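# Find the taut lead and pay it out past its clamp

## Task

Five leads are present and one of them is under tension. It looks like the others, so identify it by feeling the leads with the grippers. Draw that lead out from behind its clamp so that at least 3 cm of extra length remains out after the robot releases it. The clamp only releases while the handle lined up with the lead is held raised; that handle carries the same letter as the lead's port. Raising any other handle spoils its seal, so lift only the matching one. No plug may come out of its socket, not even briefly, or the task fails. The result must stay in place without the robot holding it. At the end, open the grippers and move the arms away.

## Robot and tools

ROBOT. There are two 6-joint arms, left_arm and right_arm, each ending in a two-finger parallel gripper. Their bases sit in the scene frame at left_arm (+0.045, +0.341, 0) m, quat_wxyz (+0.996, 0, 0, -0.085), and right_arm (+0.036, -0.260, 0) m, quat_wxyz (+1.000, 0, 0, -0.031). The scene frame has its origin on the table surface midway between the arms. +z is up, +x points out over the table, and left_arm is on the +y side. The arm names do not say which side of a picture an arm appears on.

GRIPPER. The fingers extend along the gripper's +z axis and close along its y axis. end_effector_position is the point between the pads, roughly 1 cm short of the fingertips. The printed hand position can be off, and more so at long reach.

JOINT ORDER. Every row and every per-joint list in a result uses this order: waist, shoulder, elbow, wrist pitch, wrist yaw, wrist roll. In a row, the gripper opening follows as the 7th number. The waist and wrist pitch signs are flipped relative to the URDF, both in commands and in results. Ranges below use URDF signs: waist -2.880..2.880, shoulder 0.000..3.142, elbow 0.000..3.019, wrist pitch -1.693..1.571 (so -1.571..1.693 in your numbers), wrist yaw -1.571..1.571, wrist roll -2.094..2.094 rad.

execute_actions(actions). actions holds up to 15 actions, run in order. Each action is a table of up to 15 rows. Each row is applied for one control step of 1/30 s, and every action lasts 15 steps (0.5 s); a short table repeats its final row. A row has 14 numbers in [-1, 1] and always covers both arms: 6 joint values and an opening for left_arm, then the same 7 for right_arm. Joint values are offsets from the angles at the start of that action, not from the previous row. For the first action of a call, that start is the last reported state. They are scaled so that 1.0 equals 1.264 rad (waist), 1.32 (shoulder), 1.276 (elbow), 1.83 (wrist pitch), 1.686 (wrist yaw) and 2.022 (wrist roll). The opening is absolute: +1 fully open, -1 closed. An empty list only returns the current state and images. An action that asks any joint to go more than 0.019 rad outside its range is refused for both arms. If the first action fails this check, or any action is malformed, nothing in the call runs. Joints pushed past their true end stop there, and the result then reports "joint sent to its limit".

move(target, speed, blocking). target is one 14-number row laid out as above. Its joint values are offsets from the "Joint positions" of the most recent result showing them, not from the arm's pose when the move starts. Finger values are applied at once. speed is in rad/s (0.01 to 2, default 0.5) and sets the top speed of the joint with the longest way to go. All joints finish together, so the hand traces a curve. Paths last between 0.5 and 10 s and do not avoid obstacles or the other arm. The result adds a move: line giving how it ended (done, off_target, moving, held, fault), limits=held or none, and each arm's joint farthest from its target. With blocking=false the result returns after 0.5 s while the arm keeps moving. Call wait or stop before sending more actions or moves.

wait(seconds, 0 to 10) lets time pass while holding the last command. stop() brakes a running move; the fingers keep going. zoom_image(camera, region=[x0, y0, x1, y1]) enlarges part of a camera's latest image. Pixels are counted from the top-left corner, and the region can be at most 504x504. read_manual(section="licences") returns licence text only. finished_scene(scene) ends the current scene, given by its number, and reports success.

MOTION LIMITS. Each step, a joint's target is kept within a fixed distance of its measured angle: 0.264, 0.32, 0.276, 0.33, 0.186 and 0.522 rad, in joint order. Targets that would put the hand more than 70 mm from where it is are shrunk, so large motions need several actions. An arm left with zero offsets may sag. To hold it, command it back toward the desired angles. "Joint targets" shows what the joints are currently driven to.

RESULTS. The state line gives each arm's hand position (m) and quat_wxyz in the scene frame. Joint positions and Joint velocities list the six joints (rad, rad/s) plus the finger gap (m; 0.094 when open). grip_measured is the opening on the command scale. Each gripper reads up to about 1 mm off. To hold something, command about 0.03 below grip_measured; a smaller margin grips more lightly. Pads push about 50-62 N at most. Joint torques are raw drive outputs with offsets and noise. Step readings list joint angles at some steps, and HELD marks steps where an arm's command was held back. "joint command not followed" means a clearance check altered targets. MOTOR HOT appears at 85 °C. At 100 °C an OVER-TEMPERATURE FAULT makes that arm go limp and fall. FAULT lines mark arm stops.

CAMERAS. cam_high and cam_low are 672x504; cam_left_wrist and cam_right_wrist are 504x504 fisheye. The prompt gives calibrations (K, distortion, T_world_to_cam), which may be slightly off. In the wrist camera frame, +z looks forward, +x is image right and +y is image down.

AVOID. Do not let a plug leave its socket or lift a wrong handle. Do not knock anything off the table or let the arms collide or press on each other. Avoid fast impacts, hard pushes and dropped objects; faster moves hit harder, and targets set deeper past a contact press harder. Loose items may occasionally get a small nudge.

Each tool is called as name(argument=value, ...), one argument or row to a line, values as JSON.

## Session

execute_actions(
  actions=[],
)

Scene clock: 0.00 s.
left_arm: end_effector_position=(+0.5603, +0.2464, +0.4855) grip_measured=+1.000 end_effector_quat_wxyz=(+0.701, +0.071, +0.707, -0.061) | right_arm: end_effector_position=(+0.7275, -0.3718, +0.1072) grip_measured=+1.000 end_effector_quat_wxyz=(+0.070, -0.635, +0.769, +0.020)
Joint names: [waist, shoulder, elbow, wrist pitch, wrist yaw, wrist roll]
Joint positions: left_arm=[ 0.009  1.059  1.043 -0.006  0.009  0.014  0.094] | right_arm=[ 0.13   2.223  2.12   1.409 -0.133 -1.567  0.094]
Joint velocities: left_arm=[ 0.005 -0.015 -0.037 -0.012  0.037 -0.007  0.   ] | right_arm=[ 0.005 -0.005  0.007 -0.007 -0.066 -0.022  0.   ]
Joint torques (N m, as the arm reports them, + toward a larger Joint positions number): no reading
Motor temperatures (°C, as the motors report them): left_arm=[21 22 24 21 24 22] | right_arm=[24 21 22 24 24 21]
Joint targets: left_arm=[0.009 1.059 1.072 -0.011 0.009 0.014] | right_arm=[0.130 2.227 2.144 1.408 -0.133 -1.567]

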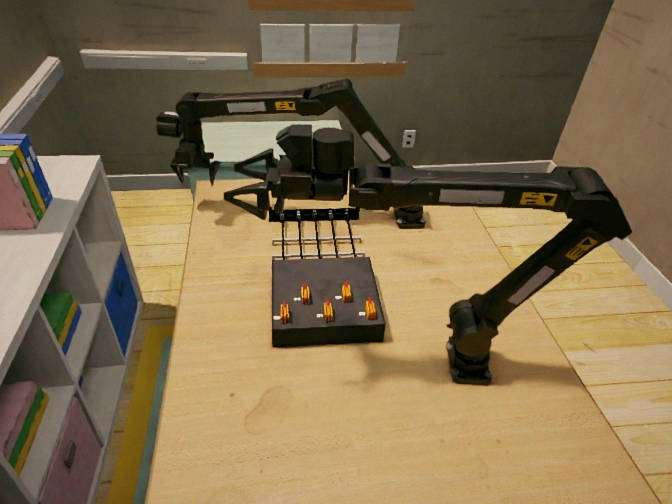

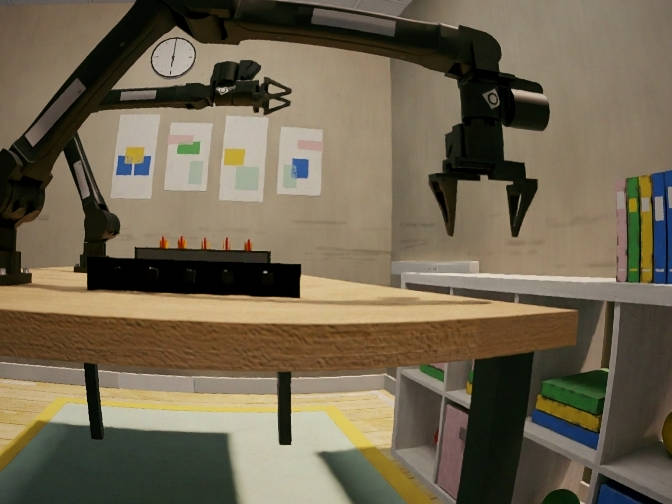

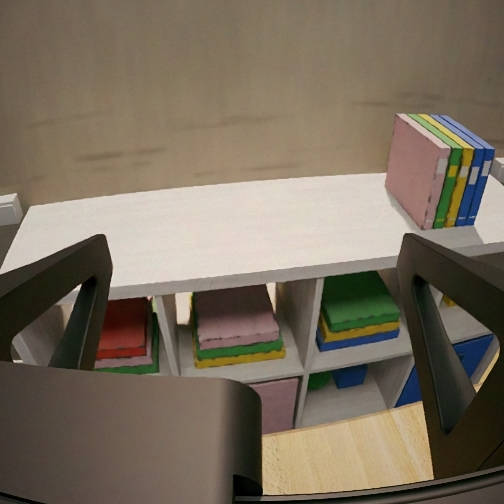

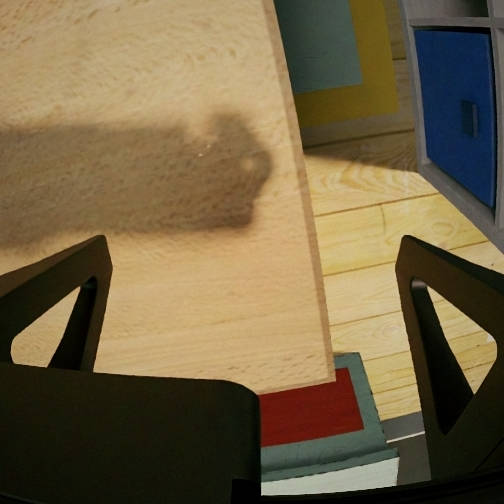

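zoom_image(
  camera="cam_high",
  region=[240, 190, 420, 360],
)

zoom_image(
  camera="cam_low",
  region=[60, 210, 320, 320],
)

Region (240, 190, 420, 360) of cam_high's 672x504 image, scaled by 2.800, with more detail than that image has.

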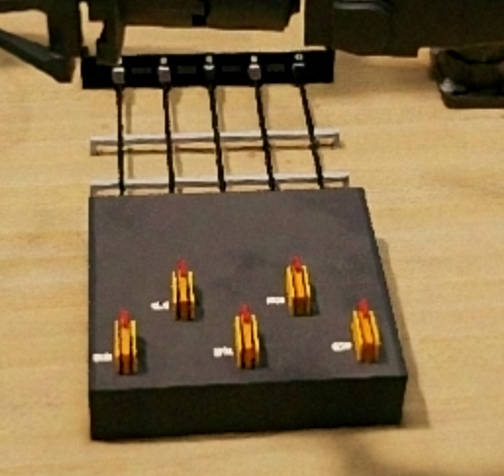

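Region (60, 210, 320, 320) of cam_low's 672x504 image, scaled by 1.938, with more detail than that image has; it fills the top 213 rows of this view, and the rest is white.

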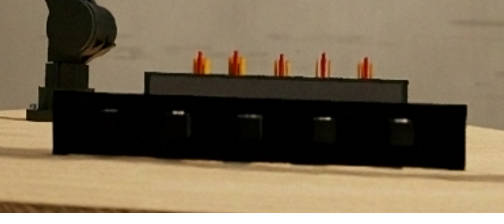

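move(
  target=[-0.7,0,0,0,0,0,1,0,-0.3,-0.2,0,0,0,1],
  speed=1.0,
)

move(
  target=[0,0,0,0,0,0,1,-0.586,-0.438,-0.6,0,0.079,0.27,1],
  speed=1.0,
)

Scene clock: 44.77 s.
left_arm: end_effector_position=(+0.4422, +0.6828, +0.4855) grip_measured=+1.000 end_effector_quat_wxyz=(+0.659, -0.241, +0.668, +0.248) | right_arm: end_effector_position=(+0.6457, -0.3559, +0.2627) grip_measured=+1.000 end_effector_quat_wxyz=(+0.120, -0.635, +0.762, -0.041)
Joint names: [waist, shoulder, elbow, wrist pitch, wrist yaw, wrist roll]
Joint positions: left_arm=[-0.884  1.059  1.043 -0.006  0.009  0.014  0.094] | right_arm=[ 0.13   1.824  1.88   1.409 -0.133 -1.567  0.094]
Joint velocities: left_arm=[ 0.015 -0.005  0.007  0.012 -0.007 -0.037  0.   ] | right_arm=[ 0.024 -0.005  0.002  0.002  0.037  0.037  0.   ]
Joint torques (N m, as the arm reports them, + toward a larger Joint positions number): left_arm=[-0.1  -5.36 11.25 -2.22  0.05 -0.05] | right_arm=[ -0.23 -20.03   7.49  -0.69  -0.19   0.08]
Motor temperatures (°C, as the motors report them): left_arm=[21 22 29 21 24 22] | right_arm=[24 24 27 24 24 21]
Joint targets: left_arm=[-0.876 1.059 1.043 -0.006 0.009 0.014] | right_arm=[0.130 1.827 1.865 1.409 -0.133 -1.567]
move: done; limits=none; left_arm: farthest joint: the waist, 0.008 radians from its target (0.884 radians at the start); right_arm: farthest joint: the elbow, 0.015 radians from its target (0.256 radians at the start)
camera_calibration (this result's frames):
cam_left_wrist: T_world_to_cam=[[0.660799, -0.750462, -0.0123113, 0.227937], [-0.446511, -0.379872, -0.810139, 0.852794], [0.603302, 0.540836, -0.586109, -0.230106], [0, 0, 0, 1]] pos_world=[0.368984, 0.619461, 0.558821]
cam_right_wrist: T_world_to_cam=[[0.957285, -0.187966, 0.219712, -0.745147], [-0.271591, -0.845254, 0.460199, -0.241661], [0.099211, -0.500214, -0.860199, 0.105541], [0, 0, 0, 1]] pos_world=[0.637214, -0.291534, 0.365717]

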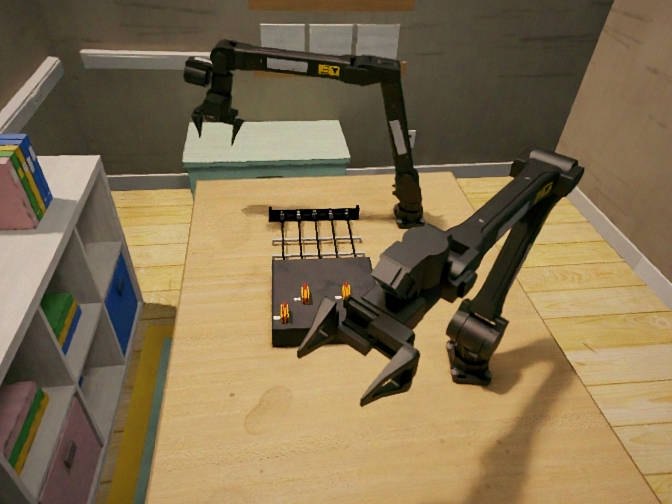

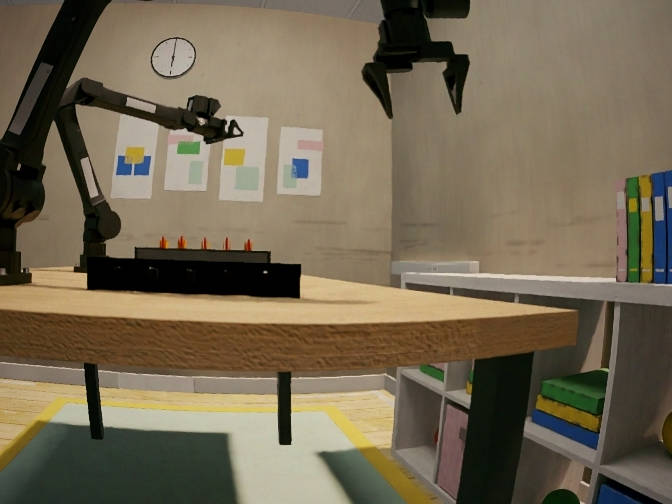

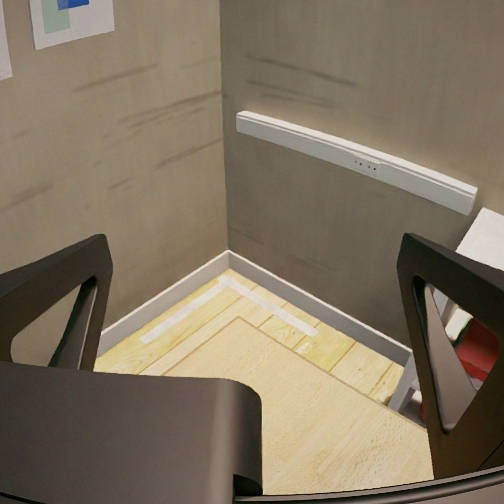

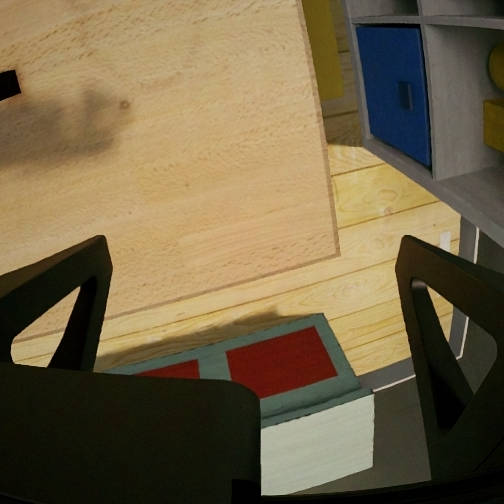

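Scene clock: 46.43 s.
left_arm: end_effector_position=(+0.4422, +0.6828, +0.4855) grip_measured=+1.000 end_effector_quat_wxyz=(+0.659, -0.241, +0.668, +0.248) | right_arm: end_effector_position=(+0.3371, -0.0732, +0.2220) grip_measured=+1.000 end_effector_quat_wxyz=(-0.024, +0.714, -0.700, +0.004)
Joint names: [waist, shoulder, elbow, wrist pitch, wrist yaw, wrist roll]
Joint positions: left_arm=[-0.884  1.059  1.043 -0.006  0.009  0.014  0.094] | right_arm=[-0.618  1.24   1.127  1.409 -0.003 -1.034  0.094]
Joint velocities: left_arm=[-0.005 -0.015 -0.002  0.007 -0.066 -0.095  0.   ] | right_arm=[ 0.005  0.005  0.002  0.002 -0.037  0.022  0.   ]
Joint torques (N m, as the arm reports them, + toward a larger Joint positions number): left_arm=[-0.85 -5.37 11.25 -2.23  0.03 -0.04] | right_arm=[ 0.49 -8.52  7.47 -0.35  0.06  0.19]
Motor temperatures (°C, as the motors report them): left_arm=[21 22 28 21 24 22] | right_arm=[24 24 27 24 24 21]
Joint targets: left_arm=[-0.884 1.059 1.043 -0.006 0.009 0.014] | right_arm=[-0.611 1.246 1.114 1.409 -0.000 -1.021]
move: done; limits=none; left_arm: farthest joint: the waist, 0.000 radians from its target (0.000 radians at the start); right_arm: farthest joint: the wrist roll, 0.013 radians from its target (0.546 radians at the start)
camera_calibration (this result's frames):
cam_left_wrist: T_world_to_cam=[[0.660799, -0.750462, -0.0123113, 0.227937], [-0.446511, -0.379872, -0.810139, 0.852794], [0.603302, 0.540836, -0.586109, -0.230106], [0, 0, 0, 1]] pos_world=[0.368984, 0.619461, 0.558821]
cam_right_wrist: T_world_to_cam=[[0.998817, 0.020095, 0.04427, -0.347455], [-0.00824842, -0.827337, 0.561645, -0.177724], [0.0479125, -0.561346, -0.826193, 0.247859], [0, 0, 0, 1]] pos_world=[0.333703, -0.000920984, 0.319979]

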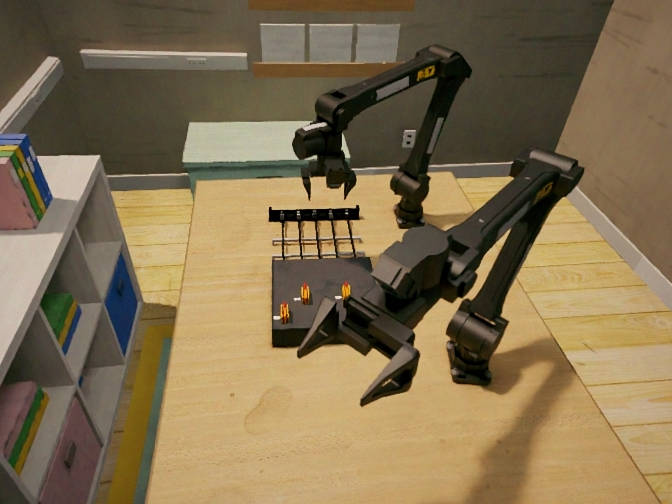

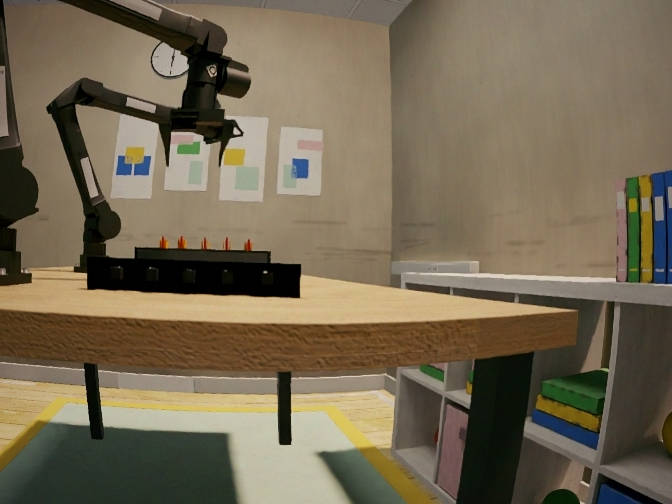

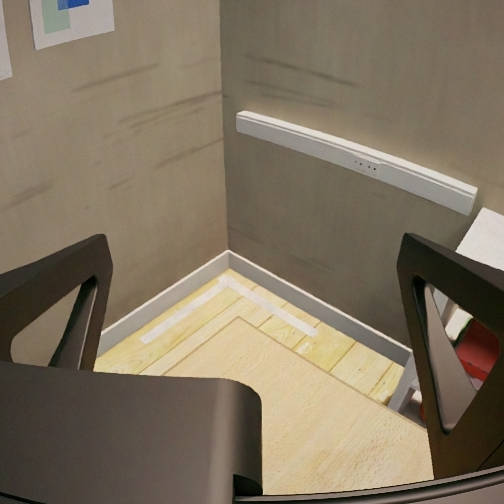

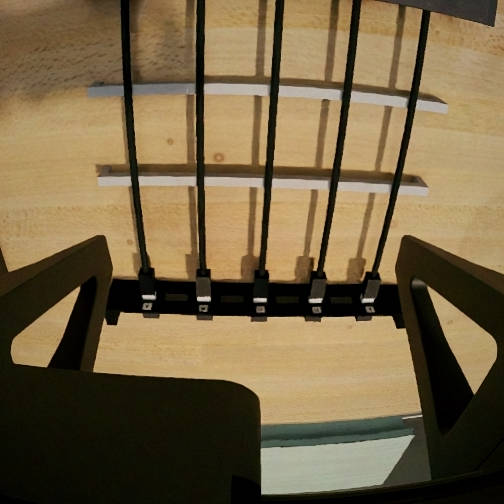

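move(
  target=[0,0,0,0,0,0,1,0.078,0.128,-0.185,-0.192,0,-0.03,-0.36],
  speed=0.6,
)

Scene clock: 66.77 s.
left_arm: end_effector_position=(+0.4422, +0.6828, +0.4855) grip_measured=+1.000 end_effector_quat_wxyz=(+0.659, -0.241, +0.668, +0.248) | right_arm: end_effector_position=(+0.3556, -0.1009, +0.0828) grip_measured=-0.357 end_effector_quat_wxyz=(+0.006, +0.698, -0.716, -0.004)
Joint names: [waist, shoulder, elbow, wrist pitch, wrist yaw, wrist roll]
Joint positions: left_arm=[-0.884  1.059  1.043 -0.006  0.009  0.014  0.094] | right_arm=[-0.524  1.408  0.898  1.075 -0.003 -1.082  0.03 ]
Joint velocities: left_arm=[ 0.005 -0.005 -0.002  0.007 -0.051 -0.007  0.   ] | right_arm=[-0.015  0.015 -0.017  0.017 -0.022 -0.095 -0.001]
Joint torques (N m, as the arm reports them, + toward a larger Joint positions number): left_arm=[-0.86 -5.35 11.25 -2.23  0.04 -0.04] | right_arm=[  0.26 -10.46   6.79  -0.99  -0.06  -0.06]
Motor temperatures (°C, as the motors report them): left_arm=[21 22 28 21 24 22] | right_arm=[24 23 26 24 24 21]
Joint targets: left_arm=[-0.884 1.059 1.043 -0.006 0.009 0.014] | right_arm=[-0.519 1.409 0.891 1.057 -0.003 -1.095]
move: done; limits=none; left_arm: farthest joint: the waist, 0.000 radians from its target (0.000 radians at the start); right_arm: farthest joint: the wrist pitch, 0.017 radians from its target (0.351 radians at the start)
camera_calibration (this result's frames):
cam_left_wrist: T_world_to_cam=[[0.660799, -0.750462, -0.0123113, 0.227937], [-0.446511, -0.379872, -0.810139, 0.852794], [0.603302, 0.540836, -0.586109, -0.230106], [0, 0, 0, 1]] pos_world=[0.368984, 0.619461, 0.558821]
cam_right_wrist: T_world_to_cam=[[0.99965, -0.0243412, -0.0103862, -0.359532], [-0.0135827, -0.808725, 0.58803, -0.120717], [-0.0227129, -0.587683, -0.808773, 0.137415], [0, 0, 0, 1]] pos_world=[0.360887, -0.0256217, 0.178388]

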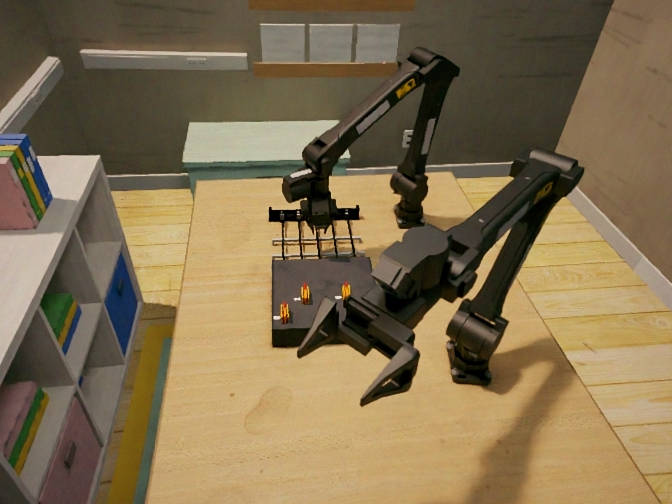

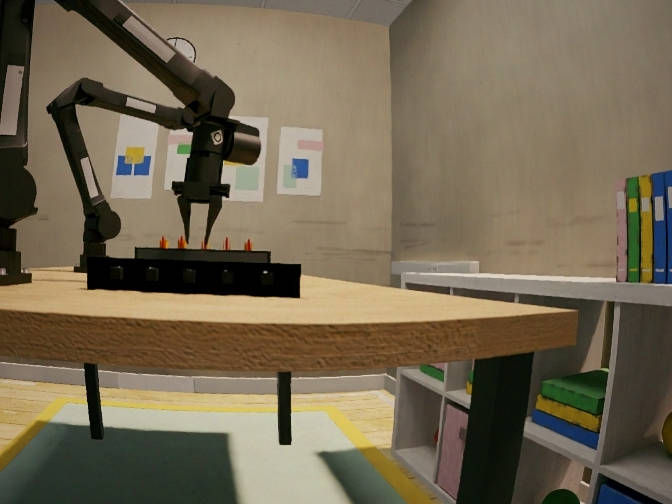

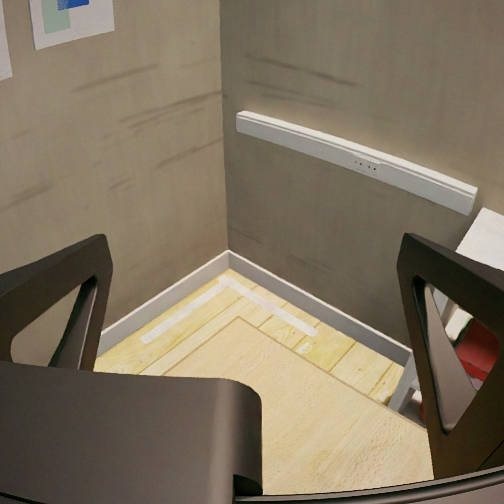

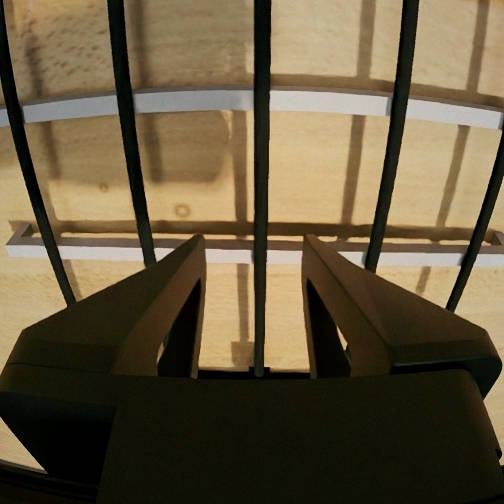

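move(
  target=[0,0,0,0,0,0,1,-0.015,0.062,-0.064,-0.1,0,0,-0.36],
  speed=0.25,
)

Scene clock: 73.70 s.
left_arm: end_effector_position=(+0.4422, +0.6828, +0.4855) grip_measured=+1.000 end_effector_quat_wxyz=(+0.659, -0.241, +0.668, +0.248) | right_arm: end_effector_position=(+0.3571, -0.0960, +0.0360) grip_measured=-0.357 end_effector_quat_wxyz=(-0.004, +0.702, -0.713, -0.000)
Joint names: [waist, shoulder, elbow, wrist pitch, wrist yaw, wrist roll]
Joint positions: left_arm=[-0.884  1.059  1.043 -0.006  0.009  0.014  0.094] | right_arm=[-0.534  1.48   0.828  0.91  -0.003 -1.083  0.03 ]
Joint velocities: left_arm=[ 0.005 -0.005 -0.002  0.012 -0.037 -0.022  0.   ] | right_arm=[-0.015 -0.005  0.017  0.012  0.022 -0.022 -0.001]
Joint torques (N m, as the arm reports them, + toward a larger Joint positions number): left_arm=[-0.88 -5.35 11.25 -2.23  0.03 -0.04] | right_arm=[ -0.74 -10.24   5.83  -1.06  -0.06   0.05]
Motor temperatures (°C, as the motors report them): left_arm=[21 22 28 21 24 22] | right_arm=[24 23 26 24 24 21]
Joint targets: left_arm=[-0.884 1.059 1.043 -0.006 0.009 0.014] | right_arm=[-0.543 1.490 0.816 0.892 -0.003 -1.082]
move: done; limits=none; left_arm: farthest joint: the waist, 0.000 radians from its target (0.000 radians at the start); right_arm: farthest joint: the wrist pitch, 0.018 radians from its target (0.183 radians at the start)
camera_calibration (this result's frames):
cam_left_wrist: T_world_to_cam=[[0.660799, -0.750462, -0.0123113, 0.227937], [-0.446511, -0.379872, -0.810139, 0.852794], [0.603302, 0.540836, -0.586109, -0.230106], [0, 0, 0, 1]] pos_world=[0.368984, 0.619461, 0.558821]
cam_right_wrist: T_world_to_cam=[[0.999858, -0.0136596, 0.0098453, -0.361126], [-0.0168375, -0.814912, 0.579341, -0.0883445], [0.000109478, -0.579424, -0.815026, 0.0953165], [0, 0, 0, 1]] pos_world=[0.359577, -0.0216971, 0.132422]

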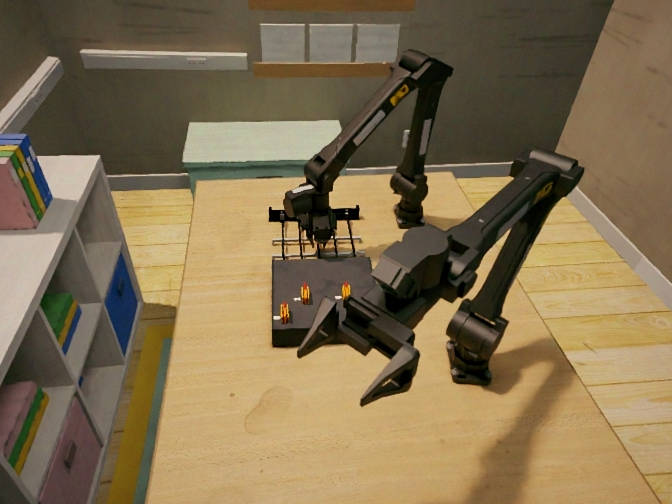

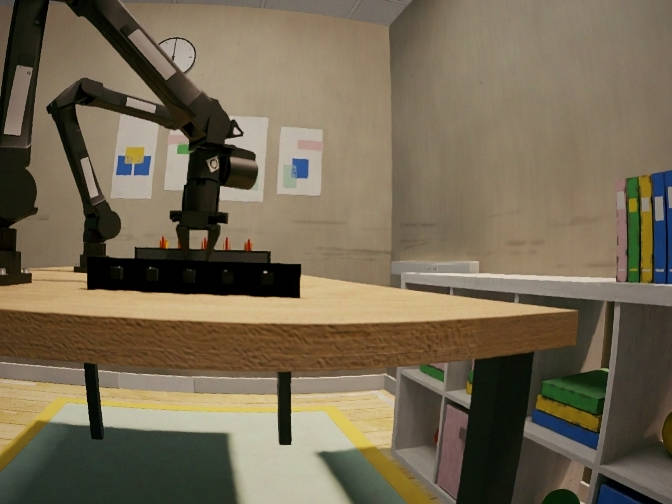

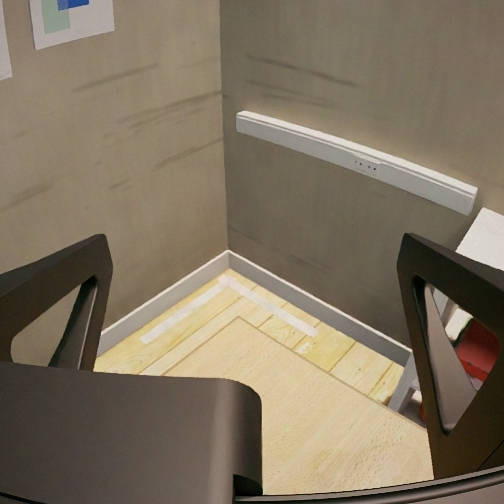

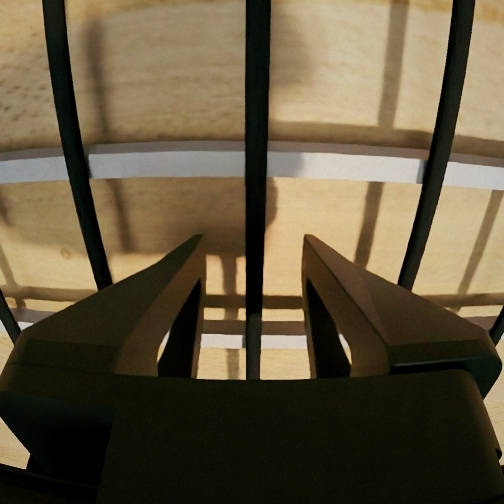

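move(
  target=[0,0,0,0,0,0,1,0,0.024,0,0,0,0,-0.36],
  speed=0.1,
)

move(
  target=[0,0,0,0,0,0,1,0,0,0,0,0,0,-0.9],
)

Scene clock: 79.63 s.
left_arm: end_effector_position=(+0.4422, +0.6828, +0.4855) grip_measured=+1.000 end_effector_quat_wxyz=(+0.659, -0.241, +0.668, +0.248) | right_arm: end_effector_position=(+0.3553, -0.0970, +0.0289) grip_measured=-0.357 end_effector_quat_wxyz=(+0.006, +0.702, -0.713, -0.003)
Joint names: [waist, shoulder, elbow, wrist pitch, wrist yaw, wrist roll]
Joint positions: left_arm=[-0.884  1.059  1.043 -0.006  0.009  0.014  0.094] | right_arm=[-0.534  1.501  0.828  0.91  -0.003 -1.083  0.03 ]
Joint velocities: left_arm=[ 0.005 -0.005 -0.002 -0.012  0.051 -0.081  0.   ] | right_arm=[-0.005 -0.005  0.002  0.007 -0.11   0.007  0.   ]
Joint torques (N m, as the arm reports them, + toward a larger Joint positions number): left_arm=[-0.87 -5.33 11.25 -2.24  0.03 -0.04] | right_arm=[ -0.04 -10.23   6.53  -0.22  -0.08   0.07]
Motor temperatures (°C, as the motors report them): left_arm=[21 22 28 21 24 22] | right_arm=[24 23 26 24 24 21]
Joint targets: left_arm=[-0.884 1.059 1.043 -0.006 0.009 0.014] | right_arm=[-0.534 1.512 0.828 0.910 -0.003 -1.083]
move: done; limits=none; left_arm: farthest joint: the waist, 0.000 radians from its target (0.000 radians at the start); right_arm: farthest joint: the shoulder, 0.010 radians from its target (0.031 radians at the start)
camera_calibration (this result's frames):
cam_left_wrist: T_world_to_cam=[[0.660799, -0.750462, -0.0123113, 0.227937], [-0.446511, -0.379872, -0.810139, 0.852794], [0.603302, 0.540836, -0.586109, -0.230106], [0, 0, 0, 1]] pos_world=[0.368984, 0.619461, 0.558821]
cam_right_wrist: T_world_to_cam=[[0.999869, -0.0136541, -0.00870166, -0.358704], [-0.005941, -0.809338, 0.587313, -0.0885952], [-0.0150618, -0.587185, -0.809313, 0.0934705], [0, 0, 0, 1]] pos_world=[0.359539, -0.0217168, 0.124559]

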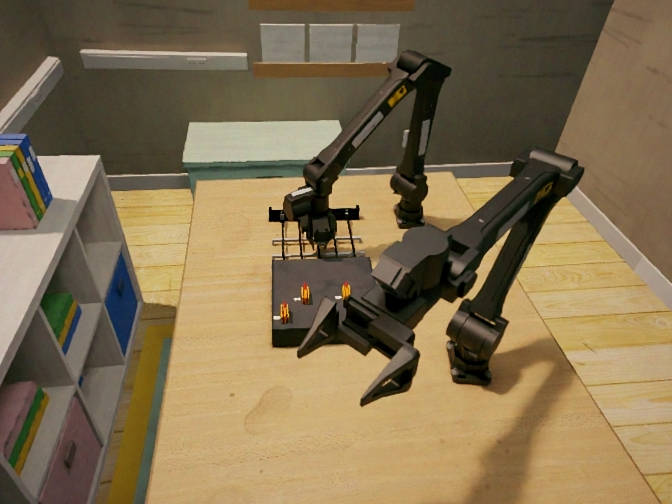

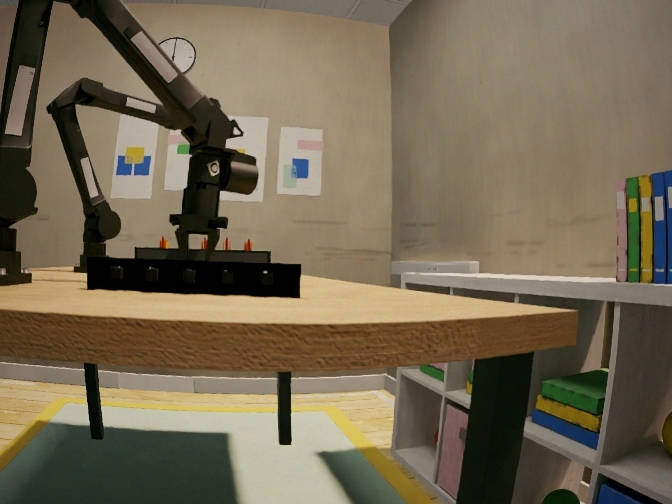

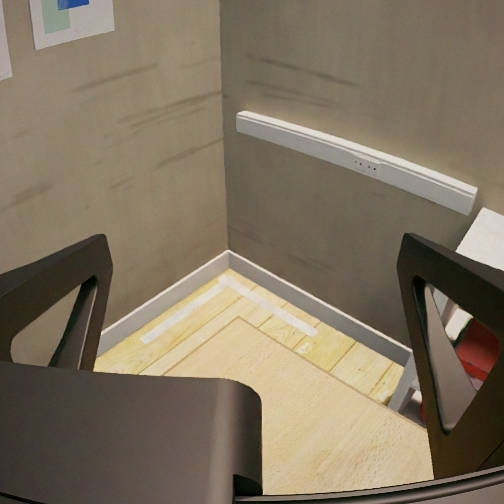

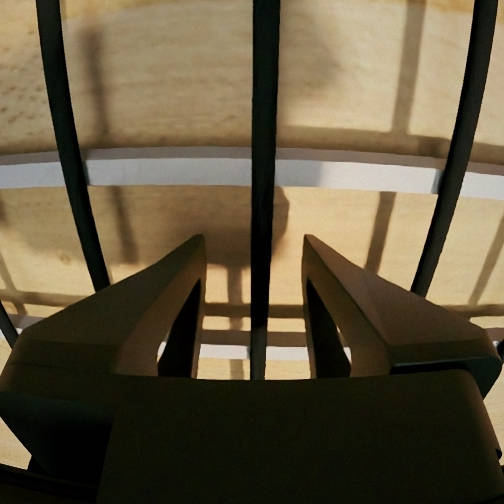

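Scene clock: 80.13 s.
left_arm: end_effector_position=(+0.4422, +0.6828, +0.4855) grip_measured=+1.000 end_effector_quat_wxyz=(+0.659, -0.241, +0.668, +0.248) | right_arm: end_effector_position=(+0.3553, -0.0970, +0.0289) grip_measured=-0.890 end_effector_quat_wxyz=(+0.006, +0.702, -0.713, -0.003)
Joint names: [waist, shoulder, elbow, wrist pitch, wrist yaw, wrist roll]
Joint positions: left_arm=[-0.884  1.059  1.043 -0.006  0.009  0.014  0.094] | right_arm=[-0.534  1.501  0.828  0.91  -0.003 -1.083  0.005]
Joint velocities: left_arm=[-0.005  0.005  0.032 -0.002  0.022 -0.007  0.   ] | right_arm=[ 0.015 -0.005 -0.002  0.042  0.037 -0.007  0.   ]
Joint torques (N m, as the arm reports them, + toward a larger Joint positions number): left_arm=[-0.84 -5.34 11.25 -2.22  0.04 -0.04] | right_arm=[ -0.23 -11.3    6.53  -0.19  -0.05   0.06]
Motor temperatures (°C, as the motors report them): left_arm=[21 22 28 21 24 22] | right_arm=[24 23 26 24 24 21]
Joint targets: left_arm=[-0.884 1.059 1.043 -0.006 0.009 0.014] | right_arm=[-0.534 1.501 0.828 0.910 -0.003 -1.083]
move: done; limits=none; left_arm: farthest joint: the waist, 0.000 radians from its target (0.000 radians at the start); right_arm: farthest joint: the waist, 0.000 radians from its target (0.000 radians at the start)
camera_calibration (this result's frames):
cam_left_wrist: T_world_to_cam=[[0.660799, -0.750462, -0.0123113, 0.227937], [-0.446511, -0.379872, -0.810139, 0.852794], [0.603302, 0.540836, -0.586109, -0.230106], [0, 0, 0, 1]] pos_world=[0.368984, 0.619461, 0.558821]
cam_right_wrist: T_world_to_cam=[[0.999869, -0.0136541, -0.00870166, -0.358704], [-0.005941, -0.809338, 0.587313, -0.0885952], [-0.0150618, -0.587185, -0.809313, 0.0934705], [0, 0, 0, 1]] pos_world=[0.359539, -0.0217168, 0.124559]

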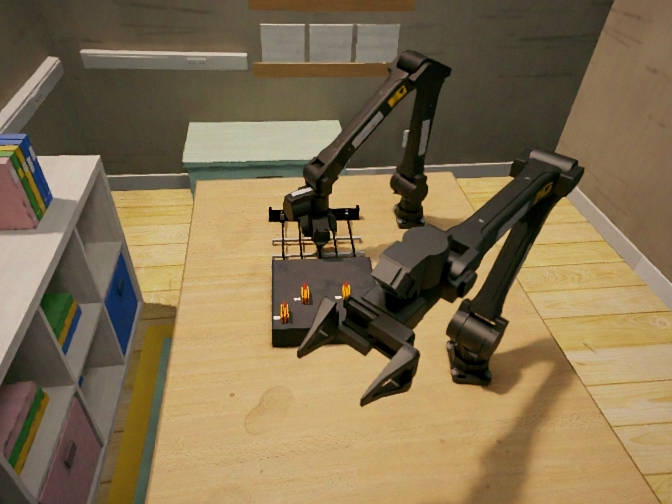

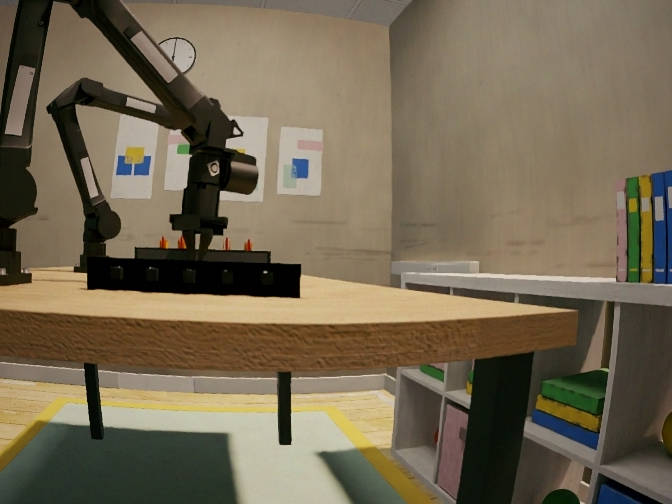

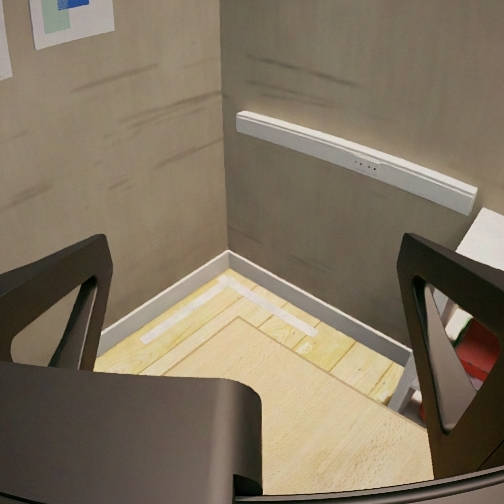

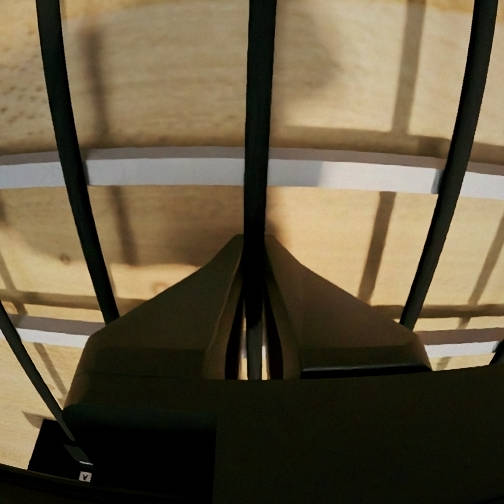

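move(
  target=[0,0,0,0,0,0,1,0.04,0,0,0.02,0,0,-0.92],
  speed=0.04,
)

Scene clock: 85.20 s.
left_arm: end_effector_position=(+0.4422, +0.6828, +0.4855) grip_measured=+1.000 end_effector_quat_wxyz=(+0.659, -0.241, +0.668, +0.248) | right_arm: end_effector_position=(+0.3558, -0.1032, +0.0290) grip_measured=-0.904 end_effector_quat_wxyz=(+0.007, +0.692, -0.721, -0.014)
Joint names: [waist, shoulder, elbow, wrist pitch, wrist yaw, wrist roll]
Joint positions: left_arm=[-0.884  1.059  1.043 -0.006  0.009  0.014  0.094] | right_arm=[-0.509  1.501  0.828  0.919 -0.022 -1.083  0.005]
Joint velocities: left_arm=[ 0.005 -0.024  0.002  0.012  0.007 -0.037  0.   ] | right_arm=[ 0.005 -0.024 -0.017 -0.007 -0.037  0.051  0.001]
Joint torques (N m, as the arm reports them, + toward a larger Joint positions number): left_arm=[-0.87 -5.34 11.25 -2.23  0.03 -0.04] | right_arm=[  1.61 -11.56   6.39   1.09   0.68   0.04]
Motor temperatures (°C, as the motors report them): left_arm=[21 22 28 21 24 22] | right_arm=[24 23 26 24 24 21]
Joint targets: left_arm=[-0.884 1.059 1.043 -0.006 0.009 0.014] | right_arm=[-0.484 1.501 0.828 0.946 -0.003 -1.083]
move: off_target (right_arm); limits=none; left_arm: farthest joint: the waist, 0.000 radians from its target (0.000 radians at the start); right_arm: farthest joint: the wrist pitch, 0.027 radians from its target (0.037 radians at the start)
camera_calibration (this result's frames):
cam_left_wrist: T_world_to_cam=[[0.660799, -0.750462, -0.0123113, 0.227937], [-0.446511, -0.379872, -0.810139, 0.852794], [0.603302, 0.540836, -0.586109, -0.230106], [0, 0, 0, 1]] pos_world=[0.368984, 0.619461, 0.558821]
cam_right_wrist: T_world_to_cam=[[0.998888, -0.0393092, -0.0260458, -0.361126], [-0.017086, -0.816524, 0.577058, -0.090195], [-0.0439508, -0.575971, -0.816287, 0.101505], [0, 0, 0, 1]] pos_world=[0.363645, -0.0293782, 0.125499]

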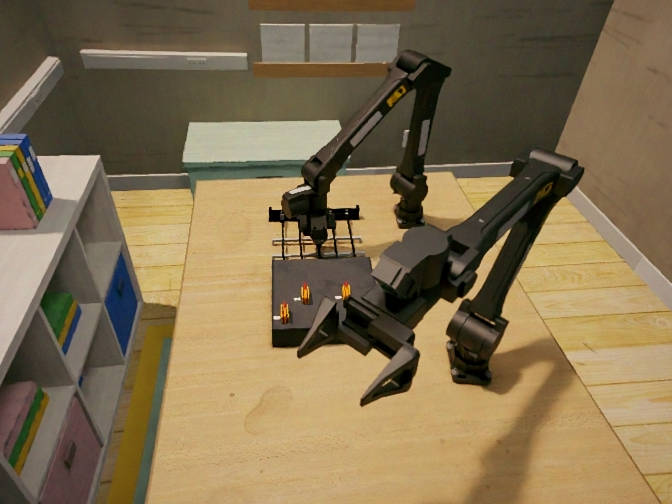

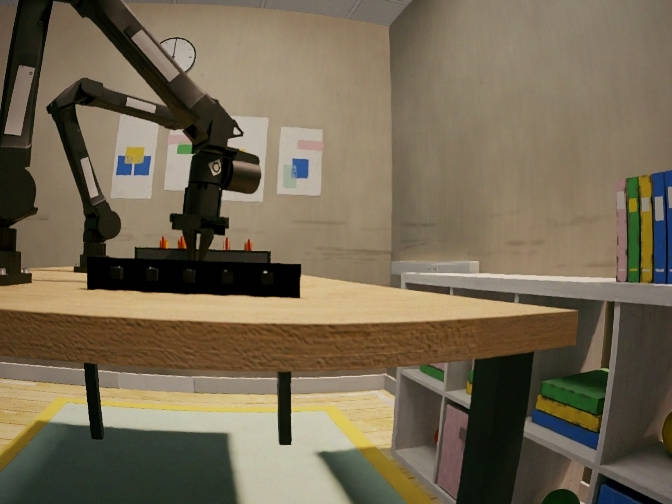

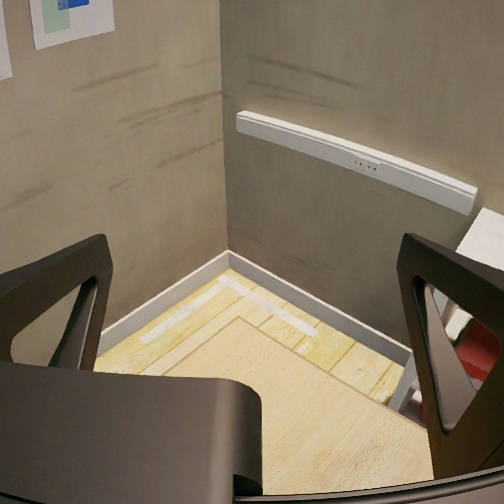

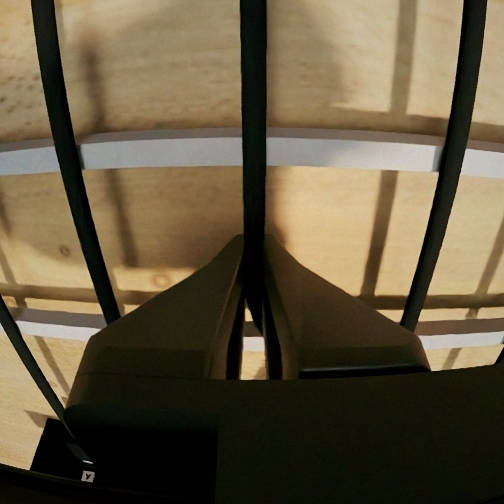

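move(
  target=[0,0,0,0,0,0,1,0.04,-0.04,0,0.03,0.011,0,-0.92],
  speed=0.04,
)

zoom_image(
  camera="cam_high",
  region=[250, 180, 390, 280],
)

Scene clock: 90.30 s.
left_arm: end_effector_position=(+0.4422, +0.6828, +0.4855) grip_measured=+1.000 end_effector_quat_wxyz=(+0.659, -0.241, +0.668, +0.248) | right_arm: end_effector_position=(+0.3575, -0.1128, +0.0448) grip_measured=-0.904 end_effector_quat_wxyz=(-0.002, +0.683, -0.730, -0.011)
Joint names: [waist, shoulder, elbow, wrist pitch, wrist yaw, wrist roll]
Joint positions: left_arm=[-0.884  1.059  1.043 -0.006  0.009  0.014  0.094] | right_arm=[-0.483  1.454  0.828  0.948 -0.022 -1.083  0.005]
Joint velocities: left_arm=[-0.015 -0.005 -0.002  0.017  0.007 -0.037  0.   ] | right_arm=[-0.005 -0.005 -0.002  0.002  0.095  0.051  0.   ]
Joint torques (N m, as the arm reports them, + toward a larger Joint positions number): left_arm=[-0.85 -5.38 11.26 -2.23  0.04 -0.04] | right_arm=[  1.44 -11.47   6.79   1.     0.65   0.06]
Motor temperatures (°C, as the motors report them): left_arm=[21 22 28 21 24 22] | right_arm=[24 23 26 24 24 21]
Joint targets: left_arm=[-0.884 1.059 1.043 -0.006 0.009 0.014] | right_arm=[-0.458 1.448 0.828 0.974 -0.004 -1.083]
move: off_target (right_arm); limits=none; left_arm: farthest joint: the waist, 0.000 radians from its target (0.000 radians at the start); right_arm: farthest joint: the wrist pitch, 0.026 radians from its target (0.055 radians at the start)
camera_calibration (this result's frames):
cam_left_wrist: T_world_to_cam=[[0.660799, -0.750462, -0.0123113, 0.227937], [-0.446511, -0.379872, -0.810139, 0.852794], [0.603302, 0.540836, -0.586109, -0.230106], [0, 0, 0, 1]] pos_world=[0.368984, 0.619461, 0.558821]
cam_right_wrist: T_world_to_cam=[[0.99781, -0.0654493, -0.00952511, -0.366037], [-0.0483556, -0.820173, 0.570069, -0.096021], [-0.0451228, -0.56836, -0.821542, 0.11054], [0, 0, 0, 1]] pos_world=[0.365581, -0.0398843, 0.142065]

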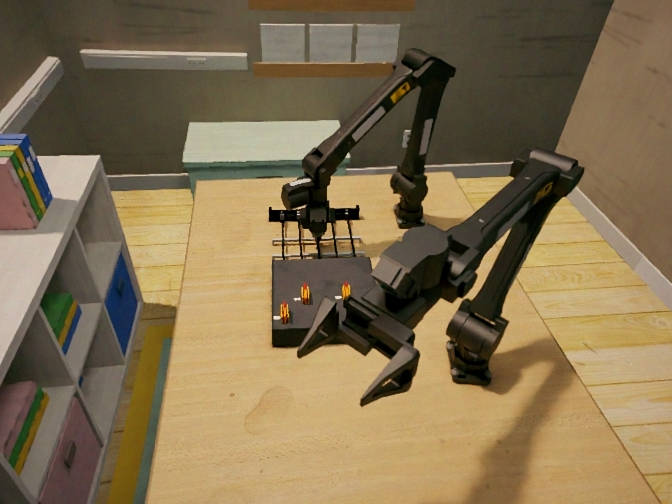

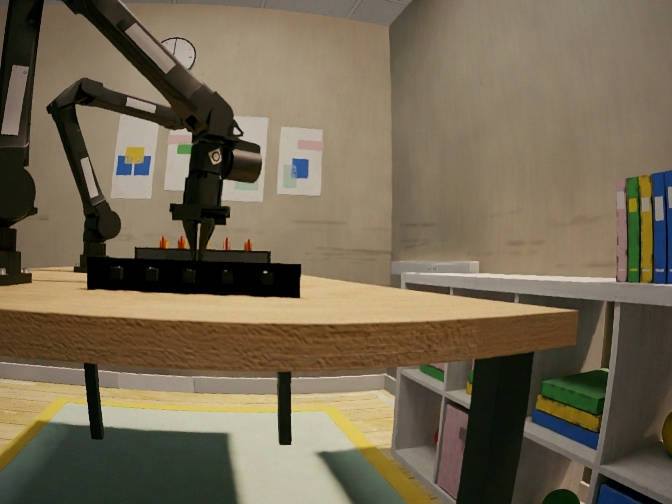

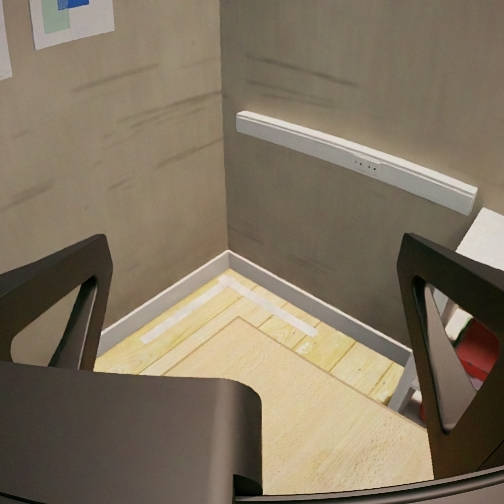

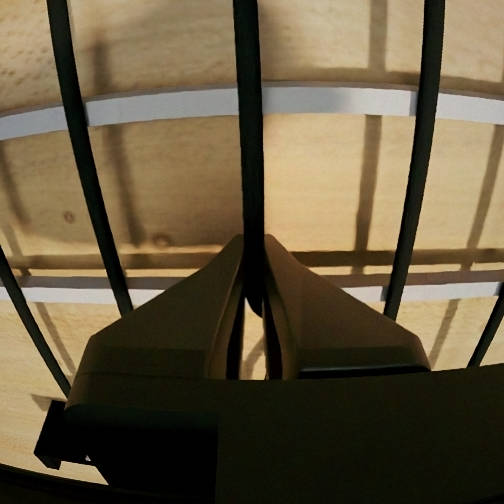

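Region (250, 180, 390, 280) of cam_high's 672x504 image, scaled by 3.600, with more detail than that image has; it fills the top 360 rows of this view, and the rest is white.

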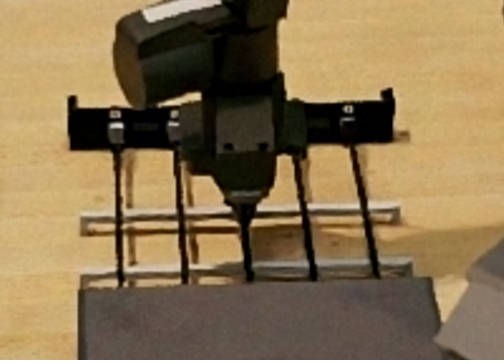

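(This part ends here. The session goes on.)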